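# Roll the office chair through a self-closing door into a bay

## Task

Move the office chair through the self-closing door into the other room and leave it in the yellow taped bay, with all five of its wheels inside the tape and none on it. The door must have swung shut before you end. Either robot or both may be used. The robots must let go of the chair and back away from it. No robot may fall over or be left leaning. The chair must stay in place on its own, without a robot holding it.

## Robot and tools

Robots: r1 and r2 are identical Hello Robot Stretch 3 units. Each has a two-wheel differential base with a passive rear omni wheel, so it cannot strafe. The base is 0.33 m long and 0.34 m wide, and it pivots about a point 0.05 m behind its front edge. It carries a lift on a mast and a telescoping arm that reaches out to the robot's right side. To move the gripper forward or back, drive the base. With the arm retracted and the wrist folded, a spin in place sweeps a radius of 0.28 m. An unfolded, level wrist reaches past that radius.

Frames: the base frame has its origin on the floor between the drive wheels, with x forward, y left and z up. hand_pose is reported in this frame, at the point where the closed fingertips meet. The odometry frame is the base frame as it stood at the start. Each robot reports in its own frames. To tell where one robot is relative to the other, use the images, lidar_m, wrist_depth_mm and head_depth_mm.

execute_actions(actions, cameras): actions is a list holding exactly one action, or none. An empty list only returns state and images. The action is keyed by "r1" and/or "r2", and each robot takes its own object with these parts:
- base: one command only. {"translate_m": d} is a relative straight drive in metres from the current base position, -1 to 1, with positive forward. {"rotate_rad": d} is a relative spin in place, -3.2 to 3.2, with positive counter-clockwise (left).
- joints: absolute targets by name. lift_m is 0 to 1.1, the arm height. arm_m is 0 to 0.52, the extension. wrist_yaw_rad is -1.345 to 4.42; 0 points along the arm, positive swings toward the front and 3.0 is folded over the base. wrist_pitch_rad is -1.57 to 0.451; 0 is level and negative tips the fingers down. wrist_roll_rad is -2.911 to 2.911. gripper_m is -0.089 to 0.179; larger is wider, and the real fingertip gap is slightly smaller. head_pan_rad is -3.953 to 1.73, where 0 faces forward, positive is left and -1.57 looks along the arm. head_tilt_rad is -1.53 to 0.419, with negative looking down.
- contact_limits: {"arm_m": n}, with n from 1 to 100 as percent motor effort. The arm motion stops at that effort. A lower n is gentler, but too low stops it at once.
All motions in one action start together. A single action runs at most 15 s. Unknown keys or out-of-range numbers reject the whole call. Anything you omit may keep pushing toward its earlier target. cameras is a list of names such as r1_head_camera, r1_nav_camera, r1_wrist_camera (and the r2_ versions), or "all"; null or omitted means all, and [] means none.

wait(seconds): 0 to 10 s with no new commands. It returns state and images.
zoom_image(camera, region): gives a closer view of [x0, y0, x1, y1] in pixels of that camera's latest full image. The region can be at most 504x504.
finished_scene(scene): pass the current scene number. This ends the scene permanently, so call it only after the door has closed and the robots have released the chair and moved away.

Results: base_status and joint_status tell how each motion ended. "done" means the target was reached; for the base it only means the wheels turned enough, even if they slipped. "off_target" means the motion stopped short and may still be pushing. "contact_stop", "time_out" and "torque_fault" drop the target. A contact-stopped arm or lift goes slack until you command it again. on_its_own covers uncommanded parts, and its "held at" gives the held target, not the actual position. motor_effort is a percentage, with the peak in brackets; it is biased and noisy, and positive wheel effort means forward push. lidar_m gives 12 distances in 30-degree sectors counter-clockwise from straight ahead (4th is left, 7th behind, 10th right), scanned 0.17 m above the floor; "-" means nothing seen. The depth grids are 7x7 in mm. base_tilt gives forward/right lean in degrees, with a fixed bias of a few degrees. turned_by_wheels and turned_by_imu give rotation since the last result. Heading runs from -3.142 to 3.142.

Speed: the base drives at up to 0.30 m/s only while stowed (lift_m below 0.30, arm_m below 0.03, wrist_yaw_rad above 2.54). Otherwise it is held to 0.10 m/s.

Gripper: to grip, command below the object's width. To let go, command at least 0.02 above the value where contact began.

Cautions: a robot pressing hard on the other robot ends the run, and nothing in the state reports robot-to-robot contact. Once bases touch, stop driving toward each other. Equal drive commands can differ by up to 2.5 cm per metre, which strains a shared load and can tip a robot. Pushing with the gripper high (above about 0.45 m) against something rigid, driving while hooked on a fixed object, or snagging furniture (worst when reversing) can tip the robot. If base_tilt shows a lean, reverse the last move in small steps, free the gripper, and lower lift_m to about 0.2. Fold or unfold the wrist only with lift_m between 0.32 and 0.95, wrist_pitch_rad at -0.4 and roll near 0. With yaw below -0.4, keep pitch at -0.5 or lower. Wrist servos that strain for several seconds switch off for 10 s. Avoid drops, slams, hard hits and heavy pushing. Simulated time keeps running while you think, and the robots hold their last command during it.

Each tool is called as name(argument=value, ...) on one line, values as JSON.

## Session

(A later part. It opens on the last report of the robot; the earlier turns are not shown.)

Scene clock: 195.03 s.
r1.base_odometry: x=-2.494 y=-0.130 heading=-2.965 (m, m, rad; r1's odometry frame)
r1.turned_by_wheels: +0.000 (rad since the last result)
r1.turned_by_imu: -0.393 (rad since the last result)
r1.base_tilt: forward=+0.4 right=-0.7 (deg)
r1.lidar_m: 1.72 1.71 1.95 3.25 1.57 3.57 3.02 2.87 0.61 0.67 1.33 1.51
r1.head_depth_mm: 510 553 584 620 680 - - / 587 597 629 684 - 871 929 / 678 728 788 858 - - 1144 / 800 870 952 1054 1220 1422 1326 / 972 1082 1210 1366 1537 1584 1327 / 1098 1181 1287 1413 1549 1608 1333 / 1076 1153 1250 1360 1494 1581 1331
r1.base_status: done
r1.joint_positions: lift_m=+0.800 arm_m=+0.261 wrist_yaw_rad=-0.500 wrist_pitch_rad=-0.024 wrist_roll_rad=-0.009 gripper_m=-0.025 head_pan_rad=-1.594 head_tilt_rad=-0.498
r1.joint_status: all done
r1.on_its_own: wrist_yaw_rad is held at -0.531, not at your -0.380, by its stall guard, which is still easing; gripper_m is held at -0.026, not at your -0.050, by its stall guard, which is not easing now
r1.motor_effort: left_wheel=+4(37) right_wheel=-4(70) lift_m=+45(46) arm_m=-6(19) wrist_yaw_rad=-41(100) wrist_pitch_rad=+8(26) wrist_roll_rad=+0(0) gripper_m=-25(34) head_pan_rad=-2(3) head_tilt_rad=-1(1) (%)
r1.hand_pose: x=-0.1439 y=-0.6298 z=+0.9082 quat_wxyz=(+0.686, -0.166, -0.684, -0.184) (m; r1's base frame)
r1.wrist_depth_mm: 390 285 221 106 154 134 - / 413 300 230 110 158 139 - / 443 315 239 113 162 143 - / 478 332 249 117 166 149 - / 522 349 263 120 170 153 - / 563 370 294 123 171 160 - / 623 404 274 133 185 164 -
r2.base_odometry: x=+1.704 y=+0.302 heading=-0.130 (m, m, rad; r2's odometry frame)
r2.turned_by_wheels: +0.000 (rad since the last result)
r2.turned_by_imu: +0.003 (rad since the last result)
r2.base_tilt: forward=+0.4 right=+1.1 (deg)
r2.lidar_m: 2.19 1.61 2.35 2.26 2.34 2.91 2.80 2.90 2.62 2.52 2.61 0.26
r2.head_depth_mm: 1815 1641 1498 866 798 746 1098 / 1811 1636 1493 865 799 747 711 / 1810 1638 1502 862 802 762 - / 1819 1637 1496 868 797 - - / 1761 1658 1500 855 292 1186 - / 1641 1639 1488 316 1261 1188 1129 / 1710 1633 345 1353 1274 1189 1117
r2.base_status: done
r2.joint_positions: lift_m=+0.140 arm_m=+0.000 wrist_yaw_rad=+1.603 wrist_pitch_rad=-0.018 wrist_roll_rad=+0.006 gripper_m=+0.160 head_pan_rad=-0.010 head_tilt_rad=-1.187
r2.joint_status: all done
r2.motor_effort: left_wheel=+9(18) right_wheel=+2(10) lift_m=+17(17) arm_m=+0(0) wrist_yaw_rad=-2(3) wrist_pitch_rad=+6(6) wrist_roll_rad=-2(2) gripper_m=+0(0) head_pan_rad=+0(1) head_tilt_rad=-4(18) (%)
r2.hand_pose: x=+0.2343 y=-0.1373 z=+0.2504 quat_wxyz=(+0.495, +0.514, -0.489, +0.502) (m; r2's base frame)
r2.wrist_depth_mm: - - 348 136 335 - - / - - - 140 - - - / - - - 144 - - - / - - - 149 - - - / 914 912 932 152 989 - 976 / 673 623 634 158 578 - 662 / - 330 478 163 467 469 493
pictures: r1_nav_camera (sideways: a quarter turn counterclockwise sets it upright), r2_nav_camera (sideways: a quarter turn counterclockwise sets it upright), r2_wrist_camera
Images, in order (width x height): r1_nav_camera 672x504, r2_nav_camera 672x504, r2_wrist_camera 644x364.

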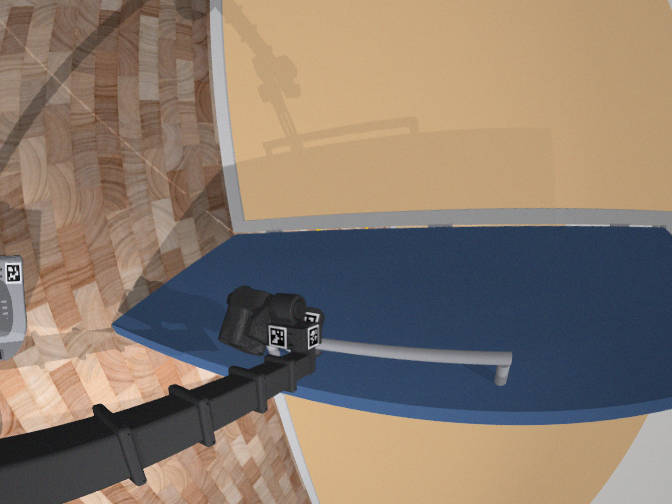

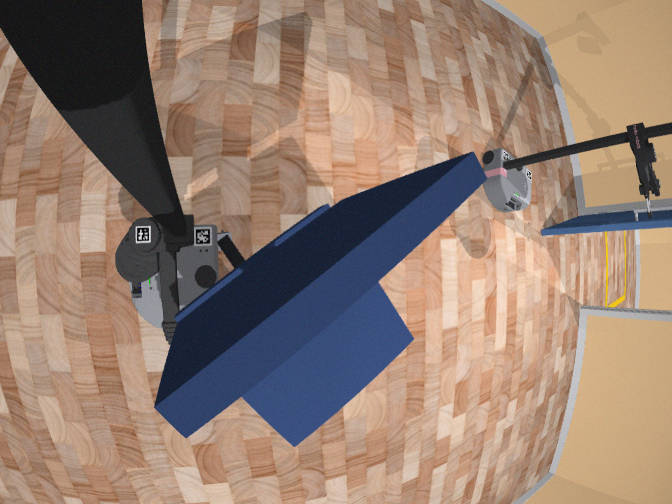

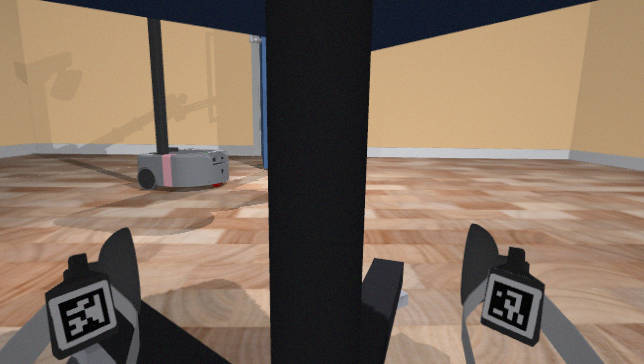

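execute_actions(actions=[{"r1":{"base":{"translate_m":0.08},"joints":{"arm_m":0.235}},"r2":{"base":{"translate_m":0.15},"joints":{"gripper_m":0.085}}}], cameras=[])

execute_actions(actions=[{"r1":{"base":{"translate_m":0.1},"joints":{"arm_m":0.215,"head_pan_rad":-2.9,"head_tilt_rad":-0.8}},"r2":{"base":{"translate_m":0.2},"joints":{"gripper_m":0.03}}}], cameras=["r1_nav_camera","r2_nav_camera","r2_wrist_camera"])

Scene clock: 204.43 s.
r1.base_odometry: x=-2.572 y=-0.144 heading=-2.965 (m, m, rad; r1's odometry frame)
r1.turned_by_wheels: +0.000 (rad since the last result)
r1.turned_by_imu: -0.001 (rad since the last result)
r1.base_tilt: forward=+0.4 right=-0.7 (deg)
r1.lidar_m: 1.64 1.64 1.86 3.07 1.64 1.54 3.09 2.82 0.57 0.67 1.30 1.48
r1.head_depth_mm: 496 539 571 604 644 - - / 596 627 628 667 670 - 905 / 706 759 819 883 - - 1202 / 873 951 1043 1153 1317 1526 1327 / 1089 1178 1298 1433 1592 1611 1321 / 1086 1171 1270 1392 1530 1606 1332 / 1055 1135 1225 1346 1470 1570 1337
r1.base_status: done
r1.joint_positions: lift_m=+0.800 arm_m=+0.235 wrist_yaw_rad=-0.493 wrist_pitch_rad=-0.025 wrist_roll_rad=-0.009 gripper_m=-0.025 head_pan_rad=-1.594 head_tilt_rad=-0.498
r1.joint_status: all done
r1.on_its_own: wrist_yaw_rad is held at -0.483, not at your -0.380, by its stall guard, which is not easing now; gripper_m is held at -0.026, not at your -0.050, by its stall guard, which is not easing now; wrist_yaw_rad is at rest, and its effort (+14) is outside its rest range (-12 to +12)
r1.motor_effort: left_wheel=-5(7) right_wheel=+5(12) lift_m=+46(46) arm_m=-3(12) wrist_yaw_rad=+14(43) wrist_pitch_rad=+8(8) wrist_roll_rad=+0(1) gripper_m=-24(26) head_pan_rad=-3(3) head_tilt_rad=+0(0) (%)
r1.hand_pose: x=-0.1425 y=-0.6053 z=+0.9080 quat_wxyz=(+0.687, -0.163, -0.685, -0.182) (m; r1's base frame)
r1.wrist_depth_mm: 558 343 243 106 154 130 - / 613 363 253 110 158 133 - / 627 387 265 113 162 135 - / 653 410 275 117 166 138 - / 675 442 292 119 170 142 - / 701 472 337 123 169 149 - / 722 512 307 129 185 154 -
r2.base_odometry: x=+1.853 y=+0.283 heading=-0.130 (m, m, rad; r2's odometry frame)
r2.turned_by_wheels: +0.000 (rad since the last result)
r2.turned_by_imu: +0.001 (rad since the last result)
r2.base_tilt: forward=+0.4 right=+1.1 (deg)
r2.lidar_m: 2.03 1.52 2.35 2.26 2.34 3.08 2.95 3.06 2.61 2.52 2.61 0.25
r2.head_depth_mm: 1816 1636 1484 860 799 743 716 / 1822 1638 1492 867 801 744 706 / 1815 1619 1487 866 802 757 - / 1824 1649 1498 1367 295 - - / 1809 1635 1491 313 293 1182 - / 1636 1645 341 325 1286 1190 1134 / 1598 1657 1481 1373 1283 1193 1117
r2.base_status: done
r2.joint_positions: lift_m=+0.140 arm_m=+0.001 wrist_yaw_rad=+1.526 wrist_pitch_rad=-0.020 wrist_roll_rad=+0.006 gripper_m=+0.085 head_pan_rad=-0.010 head_tilt_rad=-1.187
r2.joint_status: all done
r2.on_its_own: wrist_yaw_rad is held at +1.540, not at your +1.600, by its stall guard, which is not easing now
r2.motor_effort: left_wheel=+4(17) right_wheel=+11(23) lift_m=+17(17) arm_m=+0(1) wrist_yaw_rad=+10(30) wrist_pitch_rad=+7(7) wrist_roll_rad=-2(2) gripper_m=-3(83) head_pan_rad=-1(0) head_tilt_rad=-5(4) (%)
r2.hand_pose: x=+0.2341 y=-0.1570 z=+0.2497 quat_wxyz=(+0.515, +0.495, -0.507, +0.482) (m; r2's base frame)
r2.wrist_depth_mm: - - - 102 110 - - / - - - 104 116 - - / - - - 107 - - - / - - - 110 - - - / 884 909 938 113 125 941 975 / 618 640 635 117 120 654 654 / 477 300 490 121 323 493 495
pictures: none
No camera images: the call's "cameras" was empty. Leave "cameras" out to get every camera's image.

Scene clock: 207.37 s.
r1.base_odometry: x=-2.671 y=-0.161 heading=-2.965 (m, m, rad; r1's odometry frame)
r1.turned_by_wheels: +0.000 (rad since the last result)
r1.turned_by_imu: -0.005 (rad since the last result)
r1.base_tilt: forward=+0.4 right=-0.7 (deg)
r1.lidar_m: 1.55 1.54 1.75 2.90 1.52 1.46 3.20 2.78 0.54 0.68 1.27 1.44
r1.head_depth_mm: 2847 2979 2241 1826 1618 - - / 2848 2953 2259 1844 1551 - - / 2814 2983 2275 1813 1527 1320 - / 2862 2975 2289 1814 1528 1320 - / 2794 3002 2276 1840 1531 1316 - / 2802 3034 2287 1824 1533 1350 - / 2778 2978 2265 1849 1542 1381 -
r1.base_status: done
r1.joint_positions: lift_m=+0.800 arm_m=+0.215 wrist_yaw_rad=-0.503 wrist_pitch_rad=-0.025 wrist_roll_rad=-0.009 gripper_m=-0.025 head_pan_rad=-2.893 head_tilt_rad=-0.790
r1.joint_status: all done
r1.on_its_own: wrist_yaw_rad is held at -0.483, not at your -0.380, by its stall guard, which is not easing now; gripper_m is held at -0.026, not at your -0.050, by its stall guard, which is not easing now; wrist_yaw_rad is at rest, and its effort (+27) is outside its rest range (-12 to +12)
r1.motor_effort: left_wheel=-6(9) right_wheel=+7(19) lift_m=+46(45) arm_m=-2(12) wrist_yaw_rad=+27(42) wrist_pitch_rad=+9(8) wrist_roll_rad=+0(1) gripper_m=-25(25) head_pan_rad=-5(53) head_tilt_rad=-5(28) (%)
r1.hand_pose: x=-0.1447 y=-0.5839 z=+0.9078 quat_wxyz=(+0.686, -0.166, -0.684, -0.186) (m; r1's base frame)
r1.wrist_depth_mm: 646 448 273 106 154 126 114 / 657 477 285 110 157 128 119 / 669 521 299 113 162 131 - / 689 554 313 117 165 134 - / 699 614 333 120 169 137 - / 706 676 399 123 165 140 - / 719 768 341 169 186 142 -
r2.base_odometry: x=+2.051 y=+0.257 heading=-0.130 (m, m, rad; r2's odometry frame)
r2.turned_by_wheels: +0.000 (rad since the last result)
r2.turned_by_imu: +0.001 (rad since the last result)
r2.base_tilt: forward=+0.4 right=+1.1 (deg)
r2.lidar_m: 1.84 1.41 2.36 2.26 2.34 3.22 3.15 3.26 2.62 2.51 0.26 0.24
r2.head_depth_mm: 1802 1635 1492 865 803 743 717 / 1803 1646 1498 866 801 746 703 / 1808 1647 1502 867 800 755 - / 1825 1636 1498 1376 295 - - / 1812 1643 1509 313 293 1191 - / 1835 1625 341 325 1278 1187 1132 / 1598 1520 1488 1380 1283 1187 1109
r2.base_status: done
r2.joint_positions: lift_m=+0.140 arm_m=+0.001 wrist_yaw_rad=+1.450 wrist_pitch_rad=-0.020 wrist_roll_rad=+0.006 gripper_m=+0.030 head_pan_rad=-0.010 head_tilt_rad=-1.187
r2.joint_status: all done
r2.on_its_own: wrist_yaw_rad is held at +1.467, not at your +1.600, by its stall guard, which is not easing now
r2.motor_effort: left_wheel=+1(14) right_wheel=+14(28) lift_m=+17(17) arm_m=-2(1) wrist_yaw_rad=+12(40) wrist_pitch_rad=+7(7) wrist_roll_rad=-2(2) gripper_m=-11(89) head_pan_rad=+0(1) head_tilt_rad=-5(5) (%)
r2.hand_pose: x=+0.2325 y=-0.1765 z=+0.2497 quat_wxyz=(+0.533, +0.476, -0.526, +0.462) (m; r2's base frame)
r2.wrist_depth_mm: - - 289 97 340 - - / - - - 100 - - - / - - - 103 - - - / - - - 106 - - - / 890 918 840 110 - 987 979 / 621 632 117 113 676 652 660 / 391 329 455 117 408 496 501
pictures: r1_nav_camera (sideways: a quarter turn counterclockwise sets it upright), r2_nav_camera (sideways: a quarter turn counterclockwise sets it upright), r2_wrist_camera
Images, in order (width x height): r1_nav_camera 672x504, r2_nav_camera 672x504, r2_wrist_camera 644x364.

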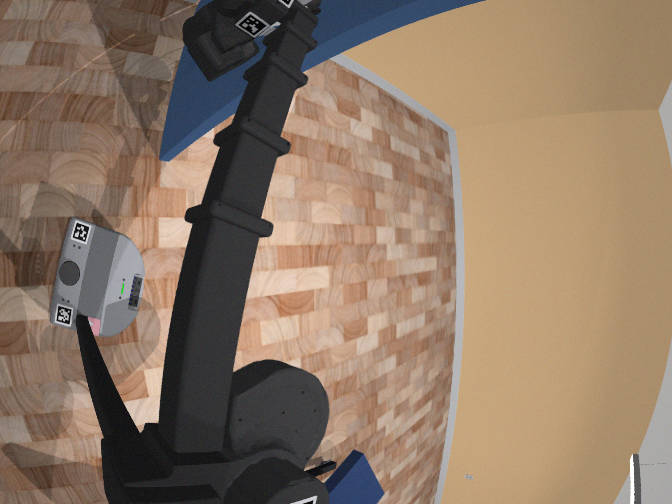

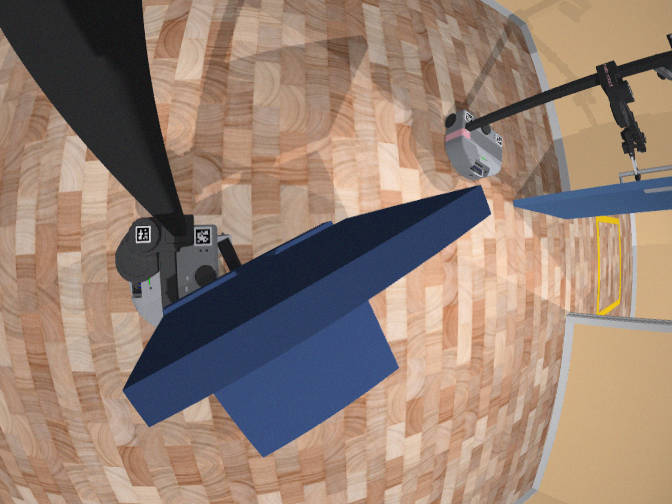

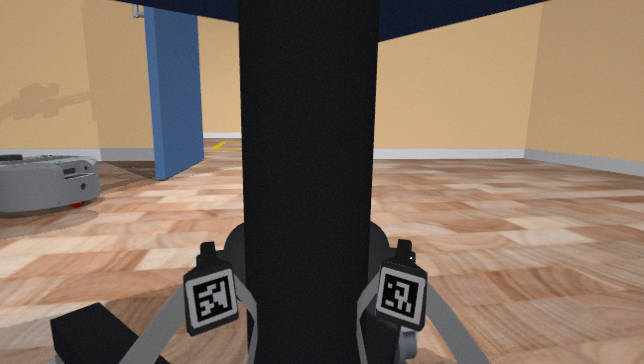

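Gripped well. Restore yaw and push.

execute_actions(actions=[{"r1":{"joints":{"arm_m":0.208}},"r2":{"base":{"translate_m":1.0},"joints":{"wrist_yaw_rad":1.57,"head_tilt_rad":-0.9}}}], cameras=["r1_nav_camera","r2_nav_camera","r2_wrist_camera"])

Scene clock: 220.90 s.
r1.base_odometry: x=-2.671 y=-0.161 heading=-2.965 (m, m, rad; r1's odometry frame)
r1.turned_by_wheels: +0.000 (rad since the last result)
r1.turned_by_imu: +0.000 (rad since the last result)
r1.base_tilt: forward=+0.4 right=-0.7 (deg)
r1.lidar_m: 1.55 1.54 1.74 2.89 4.49 0.72 0.78 2.78 0.54 0.66 1.27 1.44
r1.head_depth_mm: 2884 2935 746 929 1278 - - / 2857 2964 690 836 1042 - - / 2854 2992 684 806 1022 1320 - / 2827 3013 2266 1164 1423 1294 - / 2810 2990 2255 1744 1521 1317 - / 2780 3023 2266 1838 1538 1346 - / 2770 3000 2278 1833 1528 1379 -
r1.base_status: not commanded
r1.joint_positions: lift_m=+0.800 arm_m=+0.208 wrist_yaw_rad=-0.474 wrist_pitch_rad=-0.024 wrist_roll_rad=-0.009 gripper_m=-0.025 head_pan_rad=-2.893 head_tilt_rad=-0.790
r1.joint_status: all done
r1.on_its_own: wrist_yaw_rad is held at -0.483, not at your -0.380, by its stall guard, which is not easing now; gripper_m is held at -0.026, not at your -0.050, by its stall guard, which is not easing now
r1.motor_effort: left_wheel=+0(7) right_wheel=+1(10) lift_m=+45(46) arm_m=-4(11) wrist_yaw_rad=-12(27) wrist_pitch_rad=+8(9) wrist_roll_rad=+0(0) gripper_m=-22(25) head_pan_rad=-5(4) head_tilt_rad=-5(5) (%)
r1.hand_pose: x=-0.1380 y=-0.5807 z=+0.9081 quat_wxyz=(+0.689, -0.156, -0.686, -0.175) (m; r1's base frame)
r1.wrist_depth_mm: 654 511 285 107 151 123 111 / 664 563 300 110 155 125 113 / 670 598 312 114 159 128 126 / 684 658 328 118 163 131 - / 707 748 366 121 167 133 - / 713 777 434 123 164 135 - / 717 793 357 132 183 138 -
r2.base_odometry: x=+3.042 y=+0.127 heading=-0.131 (m, m, rad; r2's odometry frame)
r2.turned_by_wheels: +0.000 (rad since the last result)
r2.turned_by_imu: +0.010 (rad since the last result)
r2.base_tilt: forward=+0.3 right=+1.1 (deg)
r2.lidar_m: 1.15 0.88 0.71 2.26 2.35 3.24 4.13 3.58 2.61 2.52 0.25 0.25
r2.head_depth_mm: 3087 2328 1942 1651 1437 800 717 / 3108 2400 1970 1654 1439 800 717 / 3093 2394 1953 1653 1437 803 716 / 3094 2373 1967 1656 1439 804 739 / 2941 2288 1854 1660 1417 297 - / 1150 1214 1279 388 343 1229 1128 / 870 906 1047 1625 1437 1264 1129
r2.base_status: done
r2.joint_positions: lift_m=+0.140 arm_m=+0.001 wrist_yaw_rad=+1.422 wrist_pitch_rad=-0.020 wrist_roll_rad=+0.005 gripper_m=+0.030 head_pan_rad=-0.010 head_tilt_rad=-0.902
r2.joint_status: wrist_yaw_rad off_target (ended at +1.422, target +1.570); the others done
r2.on_its_own: wrist_yaw_rad is held at +1.438, not at your +1.570, by its stall guard, which is not easing now
r2.motor_effort: left_wheel=+2(12) right_wheel=+15(26) lift_m=+17(17) arm_m=-1(4) wrist_yaw_rad=+10(54) wrist_pitch_rad=+7(7) wrist_roll_rad=-2(2) gripper_m=-11(17) head_pan_rad=+1(0) head_tilt_rad=+0(12) (%)
r2.hand_pose: x=+0.2315 y=-0.1834 z=+0.2497 quat_wxyz=(+0.539, +0.468, -0.532, +0.455) (m; r2's base frame)
r2.wrist_depth_mm: 788 - 286 97 339 - - / 799 - - 100 - - - / 789 - - 103 - - - / 805 - - 106 - - - / 763 915 884 109 - 947 979 / 624 640 118 113 668 640 671 / 347 391 465 117 412 493 497
pictures: r1_nav_camera (sideways: a quarter turn counterclockwise sets it upright), r2_nav_camera (sideways: a quarter turn counterclockwise sets it upright), r2_wrist_camera
Images, in order (width x height): r1_nav_camera 672x504, r2_nav_camera 672x504, r2_wrist_camera 644x364.

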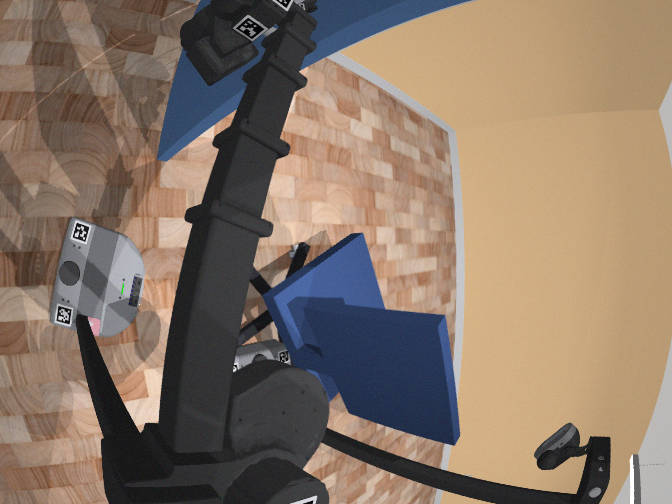

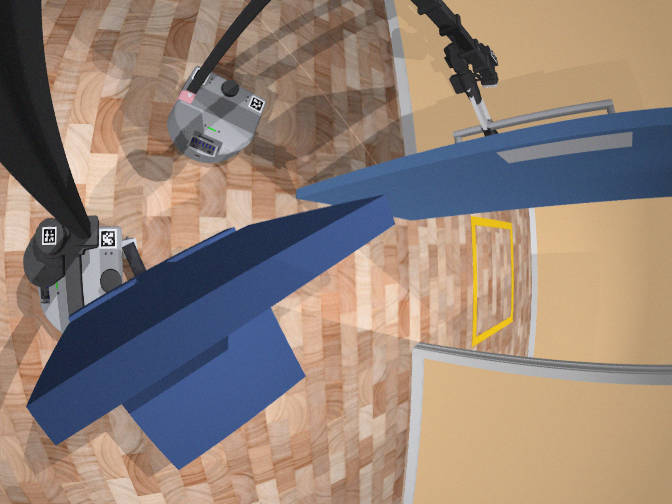

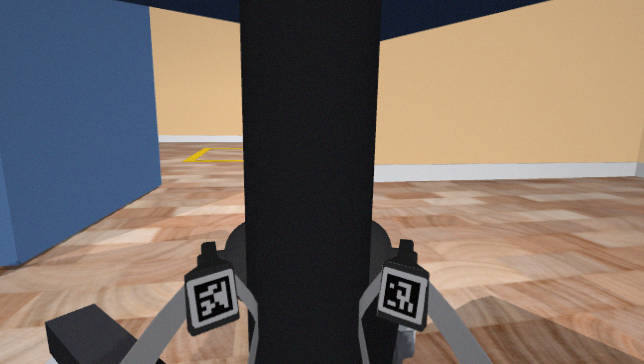

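execute_actions(actions=[{"r2":{"base":{"translate_m":1.0},"joints":{"head_pan_rad":-0.2}}}], cameras=["r2_head_camera","r2_nav_camera","r2_wrist_camera"])

Scene clock: 235.57 s.
r1.base_odometry: x=-2.671 y=-0.161 heading=-2.965 (m, m, rad; r1's odometry frame)
r1.turned_by_wheels: +0.000 (rad since the last result)
r1.turned_by_imu: +0.000 (rad since the last result)
r1.base_tilt: forward=+0.5 right=-0.7 (deg)
r1.lidar_m: 1.54 1.54 1.74 2.90 4.49 3.82 3.20 2.78 0.53 0.66 1.28 1.44
r1.head_depth_mm: 2875 3019 2240 1824 1626 - - / 2882 2965 2264 1826 1553 - - / 2841 3022 2269 1824 1533 1315 - / 2818 2959 2259 1821 1527 1320 - / 2833 2969 2282 1830 1530 1322 - / 2794 3024 2267 1832 1541 1331 - / 2757 2965 2287 1854 1339 1204 -
r1.base_status: not commanded
r1.joint_positions: lift_m=+0.800 arm_m=+0.208 wrist_yaw_rad=-0.474 wrist_pitch_rad=-0.024 wrist_roll_rad=-0.009 gripper_m=-0.025 head_pan_rad=-2.893 head_tilt_rad=-0.790
r1.joint_status: not commanded
r1.on_its_own: wrist_yaw_rad is held at -0.483, not at your -0.380, by its stall guard, which is not easing now; gripper_m is held at -0.026, not at your -0.050, by its stall guard, which is not easing now
r1.motor_effort: left_wheel=-1(0) right_wheel=+1(1) lift_m=+45(45) arm_m=-4(4) wrist_yaw_rad=-12(12) wrist_pitch_rad=+8(8) wrist_roll_rad=+0(0) gripper_m=-22(22) head_pan_rad=-4(4) head_tilt_rad=-5(5) (%)
r1.hand_pose: x=-0.1380 y=-0.5807 z=+0.9081 quat_wxyz=(+0.689, -0.156, -0.686, -0.175) (m; r1's base frame)
r1.wrist_depth_mm: 646 509 285 107 152 123 111 / 664 556 297 110 155 125 113 / 679 603 312 114 160 128 126 / 678 669 328 118 163 130 - / 700 743 365 120 166 133 - / 709 766 437 123 163 136 - / 723 795 361 132 183 138 -
r2.base_odometry: x=+4.033 y=-0.004 heading=-0.131 (m, m, rad; r2's odometry frame)
r2.turned_by_wheels: +0.000 (rad since the last result)
r2.turned_by_imu: +0.010 (rad since the last result)
r2.base_tilt: forward=+0.4 right=+1.0 (deg)
r2.lidar_m: 3.66 0.39 0.31 0.30 0.32 0.98 5.13 3.53 2.60 2.52 0.26 0.26
r2.head_depth_mm: 3081 2393 1968 1660 1356 801 717 / 3083 2387 1960 1661 911 803 719 / 3097 2417 1955 1654 1443 803 717 / 3077 2357 1953 1656 1439 801 739 / 3083 2370 1936 1655 1443 307 - / 3062 2414 1959 1663 342 302 1116 / 3051 2390 1962 1614 349 1030 1011
r2.base_status: done
r2.joint_positions: lift_m=+0.140 arm_m=+0.001 wrist_yaw_rad=+1.357 wrist_pitch_rad=-0.020 wrist_roll_rad=+0.005 gripper_m=+0.030 head_pan_rad=-0.193 head_tilt_rad=-0.902
r2.joint_status: all done
r2.on_its_own: wrist_yaw_rad is held at +1.354, not at your +1.570, by its stall guard, which is not easing now
r2.motor_effort: left_wheel=+2(9) right_wheel=+14(22) lift_m=+17(17) arm_m=-1(2) wrist_yaw_rad=-2(18) wrist_pitch_rad=+7(7) wrist_roll_rad=-2(2) gripper_m=-10(13) head_pan_rad=-3(16) head_tilt_rad=+0(2) (%)
r2.hand_pose: x=+0.2285 y=-0.2000 z=+0.2497 quat_wxyz=(+0.554, +0.450, -0.547, +0.437) (m; r2's base frame)
r2.wrist_depth_mm: - - 289 97 341 706 749 / - - - 100 722 717 792 / - - - 103 744 737 826 / - - - 106 762 765 828 / 897 916 448 109 736 796 866 / 623 623 117 112 669 659 657 / 326 459 438 116 450 496 490
pictures: r2_head_camera (sideways: a quarter turn clockwise sets it upright), r2_nav_camera (sideways: a quarter turn counterclockwise sets it upright), r2_wrist_camera
Images, in order (width x height): r2_head_camera 896x504, r2_nav_camera 672x504, r2_wrist_camera 644x364.

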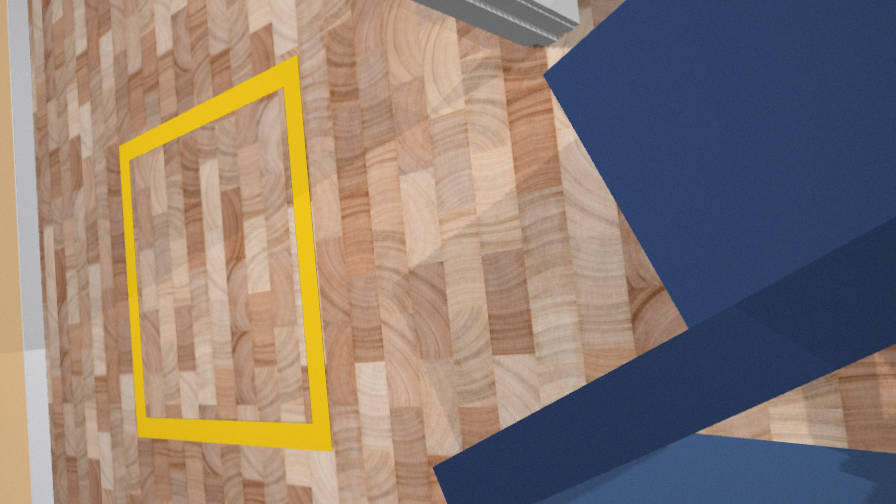

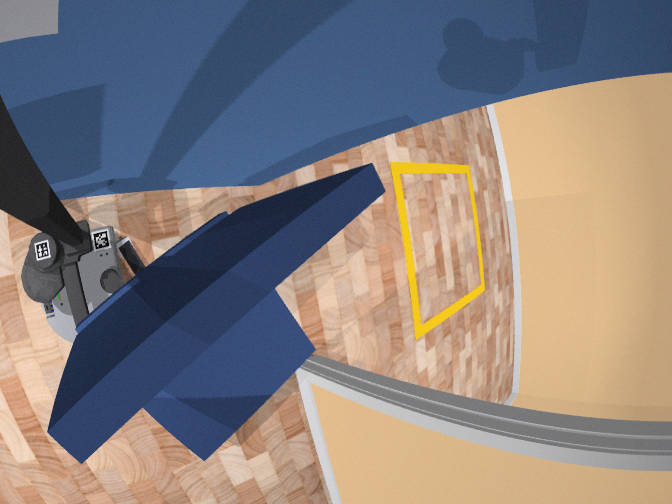

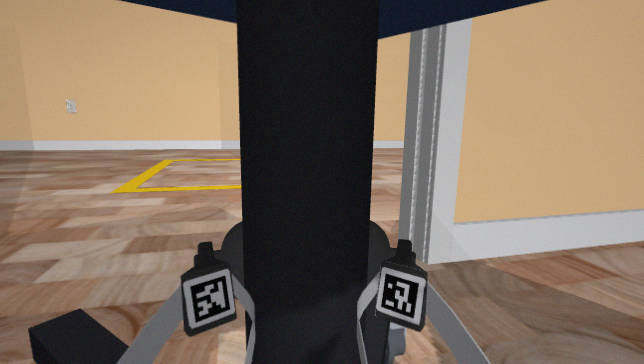

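execute_actions(actions=[{"r2":{"base":{"translate_m":1.0},"joints":{"wrist_yaw_rad":1.42}}}], cameras=["r2_head_camera","r2_nav_camera"])

Scene clock: 250.73 s.
r1.base_odometry: x=-2.671 y=-0.161 heading=-2.965 (m, m, rad; r1's odometry frame)
r1.turned_by_wheels: +0.000 (rad since the last result)
r1.turned_by_imu: +0.000 (rad since the last result)
r1.base_tilt: forward=+0.4 right=-0.7 (deg)
r1.lidar_m: 1.55 1.54 1.75 2.89 4.51 3.80 3.19 2.77 0.54 0.66 1.28 1.44
r1.head_depth_mm: 2837 2922 2263 1820 1618 - - / 2865 3005 2253 1825 1560 - - / 2844 2979 2248 1824 1531 1315 - / 2812 2968 2261 1822 1534 1324 - / 2820 3034 2270 1835 1537 1313 - / 2793 3008 2269 1833 1531 1344 - / 2778 2998 2282 1845 1535 1370 -
r1.base_status: not commanded
r1.joint_positions: lift_m=+0.800 arm_m=+0.208 wrist_yaw_rad=-0.474 wrist_pitch_rad=-0.024 wrist_roll_rad=-0.009 gripper_m=-0.025 head_pan_rad=-2.893 head_tilt_rad=-0.790
r1.joint_status: not commanded
r1.on_its_own: wrist_yaw_rad is held at -0.483, not at your -0.380, by its stall guard, which is not easing now; gripper_m is held at -0.026, not at your -0.050, by its stall guard, which is not easing now
r1.motor_effort: left_wheel=-1(1) right_wheel=+1(1) lift_m=+45(45) arm_m=-4(4) wrist_yaw_rad=-11(11) wrist_pitch_rad=+8(8) wrist_roll_rad=+0(0) gripper_m=-22(23) head_pan_rad=-5(4) head_tilt_rad=-5(5) (%)
r1.hand_pose: x=-0.1380 y=-0.5807 z=+0.9081 quat_wxyz=(+0.689, -0.156, -0.686, -0.175) (m; r1's base frame)
r1.wrist_depth_mm: 648 516 287 107 152 123 111 / 673 558 297 110 156 126 113 / 681 603 313 114 159 128 127 / 687 660 329 118 163 130 - / 695 742 365 121 166 133 - / 707 785 437 123 164 136 - / 720 800 362 132 183 138 -
r2.base_odometry: x=+5.025 y=-0.135 heading=-0.132 (m, m, rad; r2's odometry frame)
r2.turned_by_wheels: +0.000 (rad since the last result)
r2.turned_by_imu: +0.010 (rad since the last result)
r2.base_tilt: forward=+0.3 right=+1.0 (deg)
r2.lidar_m: 2.65 2.77 2.31 0.64 0.35 0.38 6.13 3.56 0.61 0.75 0.26 0.27
r2.head_depth_mm: 2503 2406 1967 1661 929 803 714 / 2483 2382 1965 1647 909 804 719 / 2471 2390 1967 1654 1434 804 722 / 2428 2397 1959 1661 1438 802 - / 2411 2399 1979 1663 1438 297 1096 / 2363 2395 1962 1667 336 402 1133 / 2348 2397 1971 1554 1378 1261 1131
r2.base_status: done
r2.joint_positions: lift_m=+0.140 arm_m=+0.001 wrist_yaw_rad=+1.296 wrist_pitch_rad=-0.021 wrist_roll_rad=+0.005 gripper_m=+0.031 head_pan_rad=-0.193 head_tilt_rad=-0.902
r2.joint_status: wrist_yaw_rad off_target (ended at +1.296, target +1.420)
r2.on_its_own: wrist_yaw_rad is held at +1.312, not at your +1.420, by its stall guard, which is not easing now
r2.motor_effort: left_wheel=+1(10) right_wheel=+15(25) lift_m=+17(17) arm_m=-1(2) wrist_yaw_rad=+11(33) wrist_pitch_rad=+7(7) wrist_roll_rad=-2(2) gripper_m=-12(13) head_pan_rad=-3(3) head_tilt_rad=+0(0) (%)
r2.hand_pose: x=+0.2247 y=-0.2150 z=+0.2496 quat_wxyz=(+0.567, +0.434, -0.560, +0.420) (m; r2's base frame)
r2.wrist_depth_mm: - - 289 96 341 - - / - - - 99 - - - / - - - 102 - - - / - - - 104 - - - / 890 926 885 108 949 963 963 / 620 622 118 112 701 643 665 / 312 478 457 115 451 494 493
pictures: r2_head_camera (sideways: a quarter turn clockwise sets it upright), r2_nav_camera (sideways: a quarter turn counterclockwise sets it upright)
Images, in order (width x height): r2_head_camera 896x504, r2_nav_camera 672x504.

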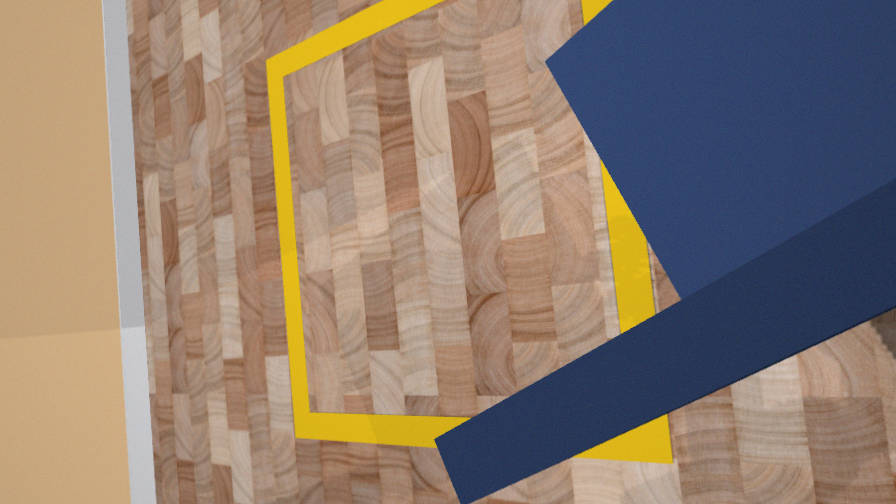

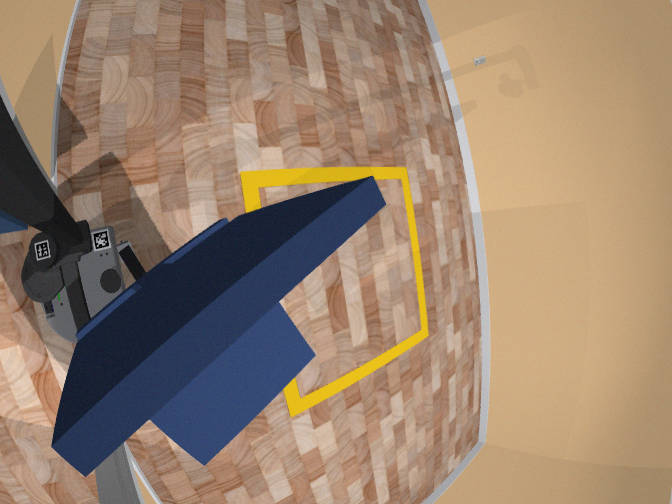

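execute_actions(actions=[{"r1":{"joints":{"gripper_m":0.07}},"r2":{"base":{"translate_m":0.2}}}], cameras=[])

execute_actions(actions=[{"r1":{"joints":{"arm_m":0.0,"head_pan_rad":-1.8,"head_tilt_rad":-0.3}},"r2":{"base":{"translate_m":0.73},"joints":{"head_tilt_rad":-1.35}}}], cameras=[])

execute_actions(actions=[{"r2":{"joints":{"gripper_m":0.17}}}], cameras=[])

execute_actions(actions=[{"r2":{"base":{"translate_m":-0.6},"joints":{"head_tilt_rad":-1.0}}}])

Scene clock: 259.87 s.
r1.base_odometry: x=-2.671 y=-0.161 heading=-2.965 (m, m, rad; r1's odometry frame)
r1.turned_by_wheels: +0.000 (rad since the last result)
r1.turned_by_imu: +0.000 (rad since the last result)
r1.base_tilt: forward=+0.4 right=-0.7 (deg)
r1.lidar_m: 1.54 1.54 1.74 2.89 4.49 3.78 3.20 2.78 0.83 1.02 1.27 1.44
r1.head_depth_mm: 2859 2991 2239 1827 1614 - - / 2835 3015 2245 1827 1564 - - / 2853 2998 2234 1815 1529 1307 - / 2832 2951 2255 1823 1524 1313 - / 2853 3017 2271 1822 1529 1313 - / 2816 2987 2275 1838 1542 1349 - / 2801 2974 2288 1818 1532 1358 -
r1.base_status: not commanded
r1.joint_positions: lift_m=+0.800 arm_m=+0.208 wrist_yaw_rad=-0.484 wrist_pitch_rad=-0.024 wrist_roll_rad=-0.009 gripper_m=+0.070 head_pan_rad=-2.893 head_tilt_rad=-0.790
r1.joint_status: all done
r1.on_its_own: wrist_yaw_rad is held at -0.483, not at your -0.380, by its stall guard, which is not easing now
r1.motor_effort: left_wheel=-1(8) right_wheel=+0(9) lift_m=+46(45) arm_m=-2(4) wrist_yaw_rad=+3(49) wrist_pitch_rad=+8(8) wrist_roll_rad=+0(0) gripper_m=+0(94) head_pan_rad=-4(3) head_tilt_rad=-5(5) (%)
r1.hand_pose: x=-0.1405 y=-0.5792 z=+0.9081 quat_wxyz=(+0.688, -0.160, -0.685, -0.179) (m; r1's base frame)
r1.wrist_depth_mm: 653 662 565 495 440 383 - / 666 692 587 507 452 396 - / 671 718 603 529 462 403 - / 682 740 628 540 479 414 - / 702 760 650 562 483 437 - / 712 801 642 576 - 453 - / 714 810 699 608 527 475 -
r2.base_odometry: x=+5.223 y=-0.162 heading=-0.132 (m, m, rad; r2's odometry frame)
r2.turned_by_wheels: +0.000 (rad since the last result)
r2.turned_by_imu: +0.002 (rad since the last result)
r2.base_tilt: forward=+0.4 right=+1.0 (deg)
r2.lidar_m: 2.46 2.56 2.30 1.36 0.52 0.46 0.70 3.56 0.70 1.61 0.26 0.27
r2.head_depth_mm: 2350 2384 1967 1657 924 802 717 / 2293 2398 1958 1648 908 802 716 / 2274 2385 1948 1655 1440 801 729 / 2283 2401 1960 1668 1435 804 - / 2195 2390 1973 1678 1433 296 1099 / 2195 2380 1946 1655 337 1207 1137 / 2188 2338 1955 1648 1382 1268 1132
r2.base_status: done
r2.joint_positions: lift_m=+0.140 arm_m=+0.001 wrist_yaw_rad=+1.270 wrist_pitch_rad=-0.021 wrist_roll_rad=+0.005 gripper_m=+0.031 head_pan_rad=-0.193 head_tilt_rad=-0.902
r2.joint_status: not commanded
r2.on_its_own: wrist_yaw_rad is held at +1.269, not at your +1.420, by its stall guard, which is not easing now
r2.motor_effort: left_wheel=+1(8) right_wheel=+16(24) lift_m=+17(17) arm_m=-1(1) wrist_yaw_rad=-1(18) wrist_pitch_rad=+7(7) wrist_roll_rad=-2(2) gripper_m=-11(13) head_pan_rad=-3(2) head_tilt_rad=+0(0) (%)
r2.hand_pose: x=+0.2228 y=-0.2212 z=+0.2495 quat_wxyz=(+0.573, +0.427, -0.566, +0.412) (m; r2's base frame)
r2.wrist_depth_mm: - - 290 96 343 - - / - - - 99 - - - / - - - 102 - - - / - - - 105 - - - / 890 909 814 108 - 958 975 / 611 642 116 112 682 654 649 / 311 471 440 115 451 494 490
pictures: none
No camera images: the call's "cameras" was empty. Leave "cameras" out to get every camera's image.

Scene clock: 268.10 s.
r1.base_odometry: x=-2.671 y=-0.161 heading=-2.965 (m, m, rad; r1's odometry frame)
r1.turned_by_wheels: +0.000 (rad since the last result)
r1.turned_by_imu: +0.000 (rad since the last result)
r1.base_tilt: forward=+0.5 right=-0.7 (deg)
r1.lidar_m: 1.54 1.54 1.74 2.89 4.49 3.79 3.20 2.78 1.51 1.28 1.27 1.45
r1.head_depth_mm: 1547 1640 1761 1861 2009 1962 1534 / 1445 1532 1608 1731 1839 1902 1574 / 1363 1437 1522 1613 1719 1825 1543 / 1288 1348 1425 1499 1584 1699 1587 / 1212 1271 1341 1415 1492 1589 1537 / 1154 1200 1263 1325 1393 1467 1493 / 1096 1139 1186 1250 1325 1390 1440
r1.base_status: not commanded
r1.joint_positions: lift_m=+0.800 arm_m=+0.000 wrist_yaw_rad=-0.484 wrist_pitch_rad=-0.024 wrist_roll_rad=-0.009 gripper_m=+0.070 head_pan_rad=-1.807 head_tilt_rad=-0.310
r1.joint_status: all done
r1.on_its_own: wrist_yaw_rad is held at -0.483, not at your -0.380, by its stall guard, which is not easing now
r1.motor_effort: left_wheel=-1(1) right_wheel=-1(0) lift_m=+45(46) arm_m=-4(4) wrist_yaw_rad=+1(3) wrist_pitch_rad=+8(8) wrist_roll_rad=+0(0) gripper_m=-1(0) head_pan_rad=+4(54) head_tilt_rad=+5(34) (%)
r1.hand_pose: x=-0.1403 y=-0.3716 z=+0.9081 quat_wxyz=(+0.688, -0.160, -0.685, -0.179) (m; r1's base frame)
r1.wrist_depth_mm: 811 960 - - - - - / 830 972 - - - - - / 831 987 - - - - - / 849 998 - - - - - / 856 - - - - - - / 880 - - - - - - / 902 - - - - - -
r2.base_odometry: x=+5.946 y=-0.258 heading=-0.132 (m, m, rad; r2's odometry frame)
r2.turned_by_wheels: +0.000 (rad since the last result)
r2.turned_by_imu: +0.007 (rad since the last result)
r2.base_tilt: forward=+0.5 right=+1.1 (deg)
r2.lidar_m: 1.73 1.81 2.28 2.21 1.52 1.12 1.15 1.23 1.62 2.57 0.27 1.78
r2.head_depth_mm: 1525 1445 855 814 777 - - / 1524 1441 856 817 788 - 1112 / 1516 1447 862 293 283 481 1114 / 1531 1452 849 294 722 - - / 1530 1441 310 1281 1241 - - / 1537 328 1342 1300 1247 1196 1117 / 1539 1450 1368 1313 1248 1183 1151
r2.base_status: done
r2.joint_positions: lift_m=+0.140 arm_m=+0.000 wrist_yaw_rad=+1.201 wrist_pitch_rad=-0.022 wrist_roll_rad=+0.005 gripper_m=+0.031 head_pan_rad=-0.193 head_tilt_rad=-1.334
r2.joint_status: all done
r2.on_its_own: wrist_yaw_rad is held at +1.223, not at your +1.420, by its stall guard, which is not easing now; wrist_yaw_rad is at rest, and its effort (+16) is outside its rest range (-12 to +12)
r2.motor_effort: left_wheel=+0(9) right_wheel=+16(23) lift_m=+17(17) arm_m=+0(1) wrist_yaw_rad=+16(21) wrist_pitch_rad=+7(7) wrist_roll_rad=-2(2) gripper_m=-13(14) head_pan_rad=-2(3) head_tilt_rad=-5(22) (%)
r2.hand_pose: x=+0.2169 y=-0.2380 z=+0.2493 quat_wxyz=(+0.587, +0.407, -0.580, +0.392) (m; r2's base frame)
r2.wrist_depth_mm: - - 318 96 341 - - / - - - 99 - - - / - - - 102 - - - / - - - 105 - - - / 891 901 868 108 939 965 976 / 601 630 118 111 655 648 665 / 468 480 459 115 467 493 493
pictures: none
No camera images: the call's "cameras" was empty. Leave "cameras" out to get every camera's image.

Scene clock: 270.00 s.
r1.base_odometry: x=-2.671 y=-0.161 heading=-2.965 (m, m, rad; r1's odometry frame)
r1.turned_by_wheels: +0.000 (rad since the last result)
r1.turned_by_imu: +0.000 (rad since the last result)
r1.base_tilt: forward=+0.4 right=-0.8 (deg)
r1.lidar_m: 1.54 1.54 1.74 2.89 4.50 3.76 3.18 2.78 1.52 1.28 1.27 1.44
r1.head_depth_mm: 1540 1648 1762 1889 2020 1972 1534 / 1444 1534 1605 1720 1851 1896 1552 / 1364 1444 1517 1611 1727 1807 1534 / 1282 1350 1418 1503 1592 1711 1594 / 1210 1276 1344 1412 1486 1580 1549 / 1153 1211 1259 1324 1383 1472 1507 / 1094 1135 1196 1246 1318 1383 1440
r1.base_status: not commanded
r1.joint_positions: lift_m=+0.800 arm_m=+0.000 wrist_yaw_rad=-0.484 wrist_pitch_rad=-0.024 wrist_roll_rad=-0.009 gripper_m=+0.070 head_pan_rad=-1.807 head_tilt_rad=-0.310
r1.joint_status: not commanded
r1.on_its_own: wrist_yaw_rad is held at -0.483, not at your -0.380, by its stall guard, which is not easing now
r1.motor_effort: left_wheel=-1(1) right_wheel=-1(0) lift_m=+45(47) arm_m=-4(4) wrist_yaw_rad=+1(2) wrist_pitch_rad=+8(8) wrist_roll_rad=+0(0) gripper_m=+0(0) head_pan_rad=+5(4) head_tilt_rad=+5(6) (%)
r1.hand_pose: x=-0.1403 y=-0.3716 z=+0.9081 quat_wxyz=(+0.688, -0.160, -0.685, -0.179) (m; r1's base frame)
r1.wrist_depth_mm: 801 952 - - - - - / 841 992 - - - - - / 833 981 - - - - - / 840 - - - - - - / 868 - - - - - - / 879 - - - - - - / 890 - - - - - -
r2.base_odometry: x=+5.946 y=-0.258 heading=-0.132 (m, m, rad; r2's odometry frame)
r2.turned_by_wheels: +0.000 (rad since the last result)
r2.turned_by_imu: +0.001 (rad since the last result)
r2.base_tilt: forward=+0.5 right=+1.1 (deg)
r2.lidar_m: 1.73 1.81 2.28 2.21 1.52 1.12 1.16 1.23 1.62 2.57 0.27 1.78
r2.head_depth_mm: 1529 1443 856 816 778 - - / 1527 1434 861 816 787 - 1115 / 1537 1450 863 293 283 479 1118 / 1528 1449 851 294 722 - - / 1534 1442 310 1279 1238 - - / 1535 328 1345 1305 1235 1196 1118 / 1551 1440 1374 1313 1247 1185 1153
r2.base_status: not commanded
r2.joint_positions: lift_m=+0.140 arm_m=+0.000 wrist_yaw_rad=+1.220 wrist_pitch_rad=-0.022 wrist_roll_rad=+0.005 gripper_m=+0.170 head_pan_rad=-0.193 head_tilt_rad=-1.334
r2.joint_status: all done
r2.on_its_own: wrist_yaw_rad is held at +1.223, not at your +1.420, by its stall guard, which is not easing now
r2.motor_effort: left_wheel=+3(3) right_wheel=+7(16) lift_m=+17(17) arm_m=+0(1) wrist_yaw_rad=+3(19) wrist_pitch_rad=+7(7) wrist_roll_rad=-2(2) gripper_m=+0(81) head_pan_rad=-3(2) head_tilt_rad=-6(4) (%)
r2.hand_pose: x=+0.2187 y=-0.2334 z=+0.2493 quat_wxyz=(+0.583, +0.412, -0.576, +0.398) (m; r2's base frame)
r2.wrist_depth_mm: - - 355 96 280 - - / - - - 98 - - - / - - - 101 - - - / - - - 104 - - - / 930 896 888 108 878 - 961 / 663 624 623 111 602 - 655 / - 480 481 115 468 468 501
pictures: none
No camera images: the call's "cameras" was empty. Leave "cameras" out to get every camera's image.

Scene clock: 277.10 s.
r1.base_odometry: x=-2.671 y=-0.161 heading=-2.965 (m, m, rad; r1's odometry frame)
r1.turned_by_wheels: +0.000 (rad since the last result)
r1.turned_by_imu: +0.000 (rad since the last result)
r1.base_tilt: forward=+0.5 right=-0.8 (deg)
r1.lidar_m: 1.54 1.54 1.74 2.89 4.51 3.77 3.18 2.78 1.52 1.28 1.28 1.44
r1.head_depth_mm: 1544 1650 1753 1876 2041 1980 1545 / 1451 1525 1610 1723 1859 1913 1571 / 1355 1434 1522 1612 1715 1816 1547 / 1284 1350 1418 1513 1590 1711 1596 / 1209 1277 1337 1410 1495 1574 1541 / 1153 1202 1266 1325 1396 1466 1498 / 1090 1140 1195 1257 1316 1383 1442
r1.base_status: not commanded
r1.joint_positions: lift_m=+0.800 arm_m=+0.000 wrist_yaw_rad=-0.484 wrist_pitch_rad=-0.024 wrist_roll_rad=-0.009 gripper_m=+0.070 head_pan_rad=-1.807 head_tilt_rad=-0.310
r1.joint_status: not commanded
r1.on_its_own: wrist_yaw_rad is held at -0.483, not at your -0.380, by its stall guard, which is not easing now
r1.motor_effort: left_wheel=-1(1) right_wheel=+0(1) lift_m=+47(46) arm_m=-4(4) wrist_yaw_rad=+2(1) wrist_pitch_rad=+8(8) wrist_roll_rad=-1(0) gripper_m=+0(1) head_pan_rad=+5(4) head_tilt_rad=+6(6) (%)
r1.hand_pose: x=-0.1403 y=-0.3716 z=+0.9081 quat_wxyz=(+0.688, -0.160, -0.685, -0.179) (m; r1's base frame)
r1.wrist_depth_mm: 801 950 - - - - - / 824 980 - - - - - / 837 999 - - - - - / 846 - - - - - - / 864 - - - - - - / 867 - - - - - - / 897 - - - - - -
r2.base_odometry: x=+5.352 y=-0.179 heading=-0.132 (m, m, rad; r2's odometry frame)
r2.turned_by_wheels: +0.000 (rad since the last result)
r2.turned_by_imu: -0.005 (rad since the last result)
r2.base_tilt: forward=+0.4 right=+1.0 (deg)
r2.lidar_m: 0.80 2.43 2.30 1.82 0.70 0.57 0.58 0.60 0.78 2.18 2.66 0.79
r2.head_depth_mm: 2287 2027 1105 1378 1366 1231 1115 / 2298 2056 1111 1004 1354 1225 1137 / 2245 1235 1086 974 1318 1230 1111 / 2118 550 669 936 1345 1227 1110 / 605 684 882 1513 1345 1225 1113 / 708 939 1698 1543 1360 1227 1114 / 2155 2054 1755 1534 1363 1230 1114
r2.base_status: done
r2.joint_positions: lift_m=+0.140 arm_m=+0.000 wrist_yaw_rad=+1.220 wrist_pitch_rad=-0.022 wrist_roll_rad=+0.005 gripper_m=+0.170 head_pan_rad=-0.193 head_tilt_rad=-1.001
r2.joint_status: all done
r2.on_its_own: wrist_yaw_rad is held at +1.223, not at your +1.420, by its stall guard, which is not easing now
r2.motor_effort: left_wheel=+0(5) right_wheel=+2(3) lift_m=+17(17) arm_m=-1(1) wrist_yaw_rad=+3(2) wrist_pitch_rad=+7(7) wrist_roll_rad=-2(2) gripper_m=+0(0) head_pan_rad=-2(2) head_tilt_rad=-1(15) (%)
r2.hand_pose: x=+0.2187 y=-0.2333 z=+0.2493 quat_wxyz=(+0.583, +0.412, -0.576, +0.398) (m; r2's base frame)
r2.wrist_depth_mm: 470 371 436 577 - - - / - - 640 - - - - / - - - - - - - / - - - - - - - / 912 740 689 753 993 - 980 / 484 626 565 644 652 - 650 / - 472 428 478 489 463 488
pictures: r1_head_camera (sideways: a quarter turn clockwise sets it upright), r1_nav_camera (sideways: a quarter turn counterclockwise sets it upright), r1_wrist_camera, r2_head_camera (sideways: a quarter turn clockwise sets it upright), r2_nav_camera (sideways: a quarter turn counterclockwise sets it upright), r2_wrist_camera
Images, in order (width x height): r1_head_camera 896x504, r1_nav_camera 672x504, r1_wrist_camera 644x364, r2_head_camera 896x504, r2_nav_camera 672x504, r2_wrist_camera 644x364.

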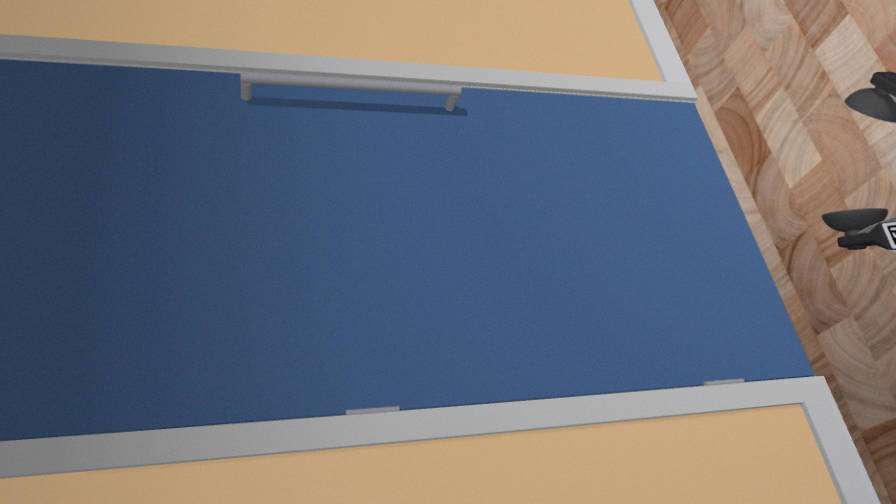

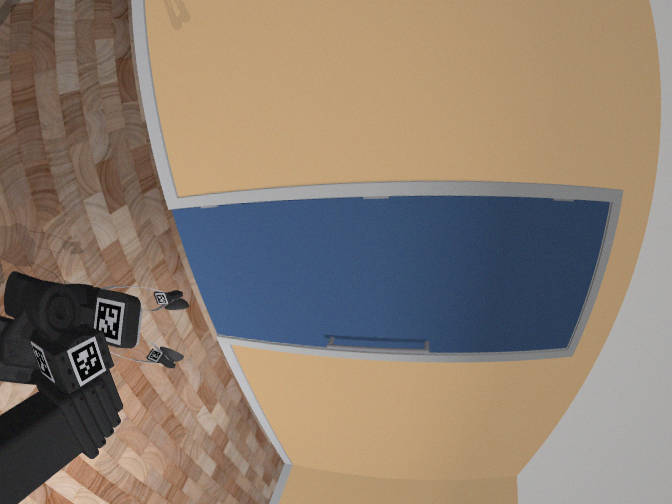

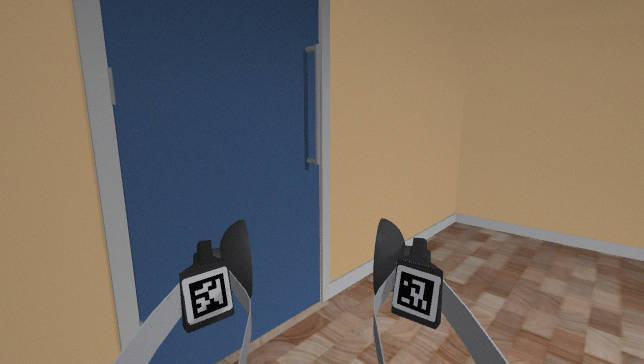

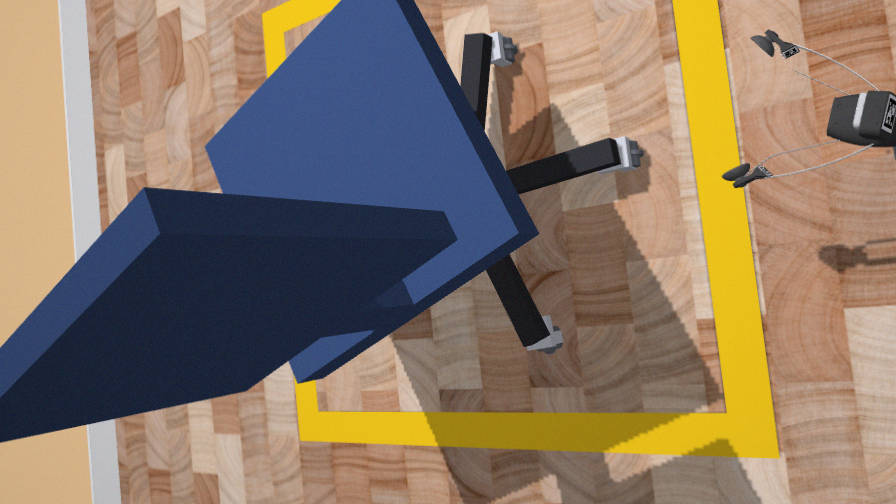

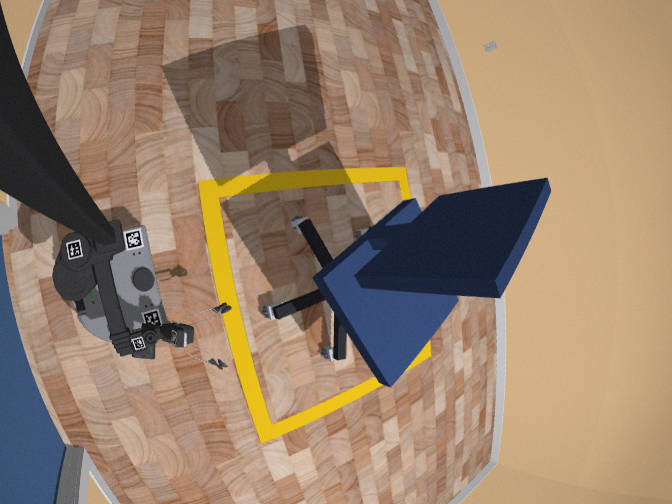

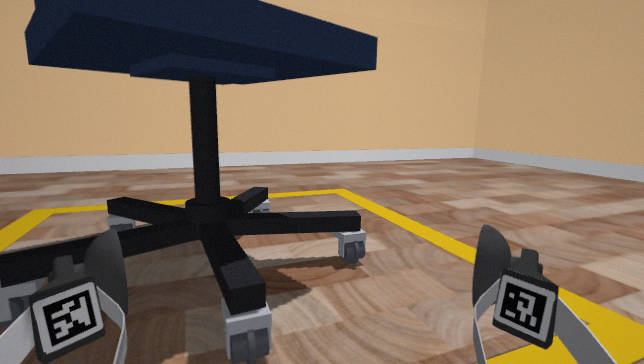

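finished_scene(scene=1)

The scene is finished: the task was done.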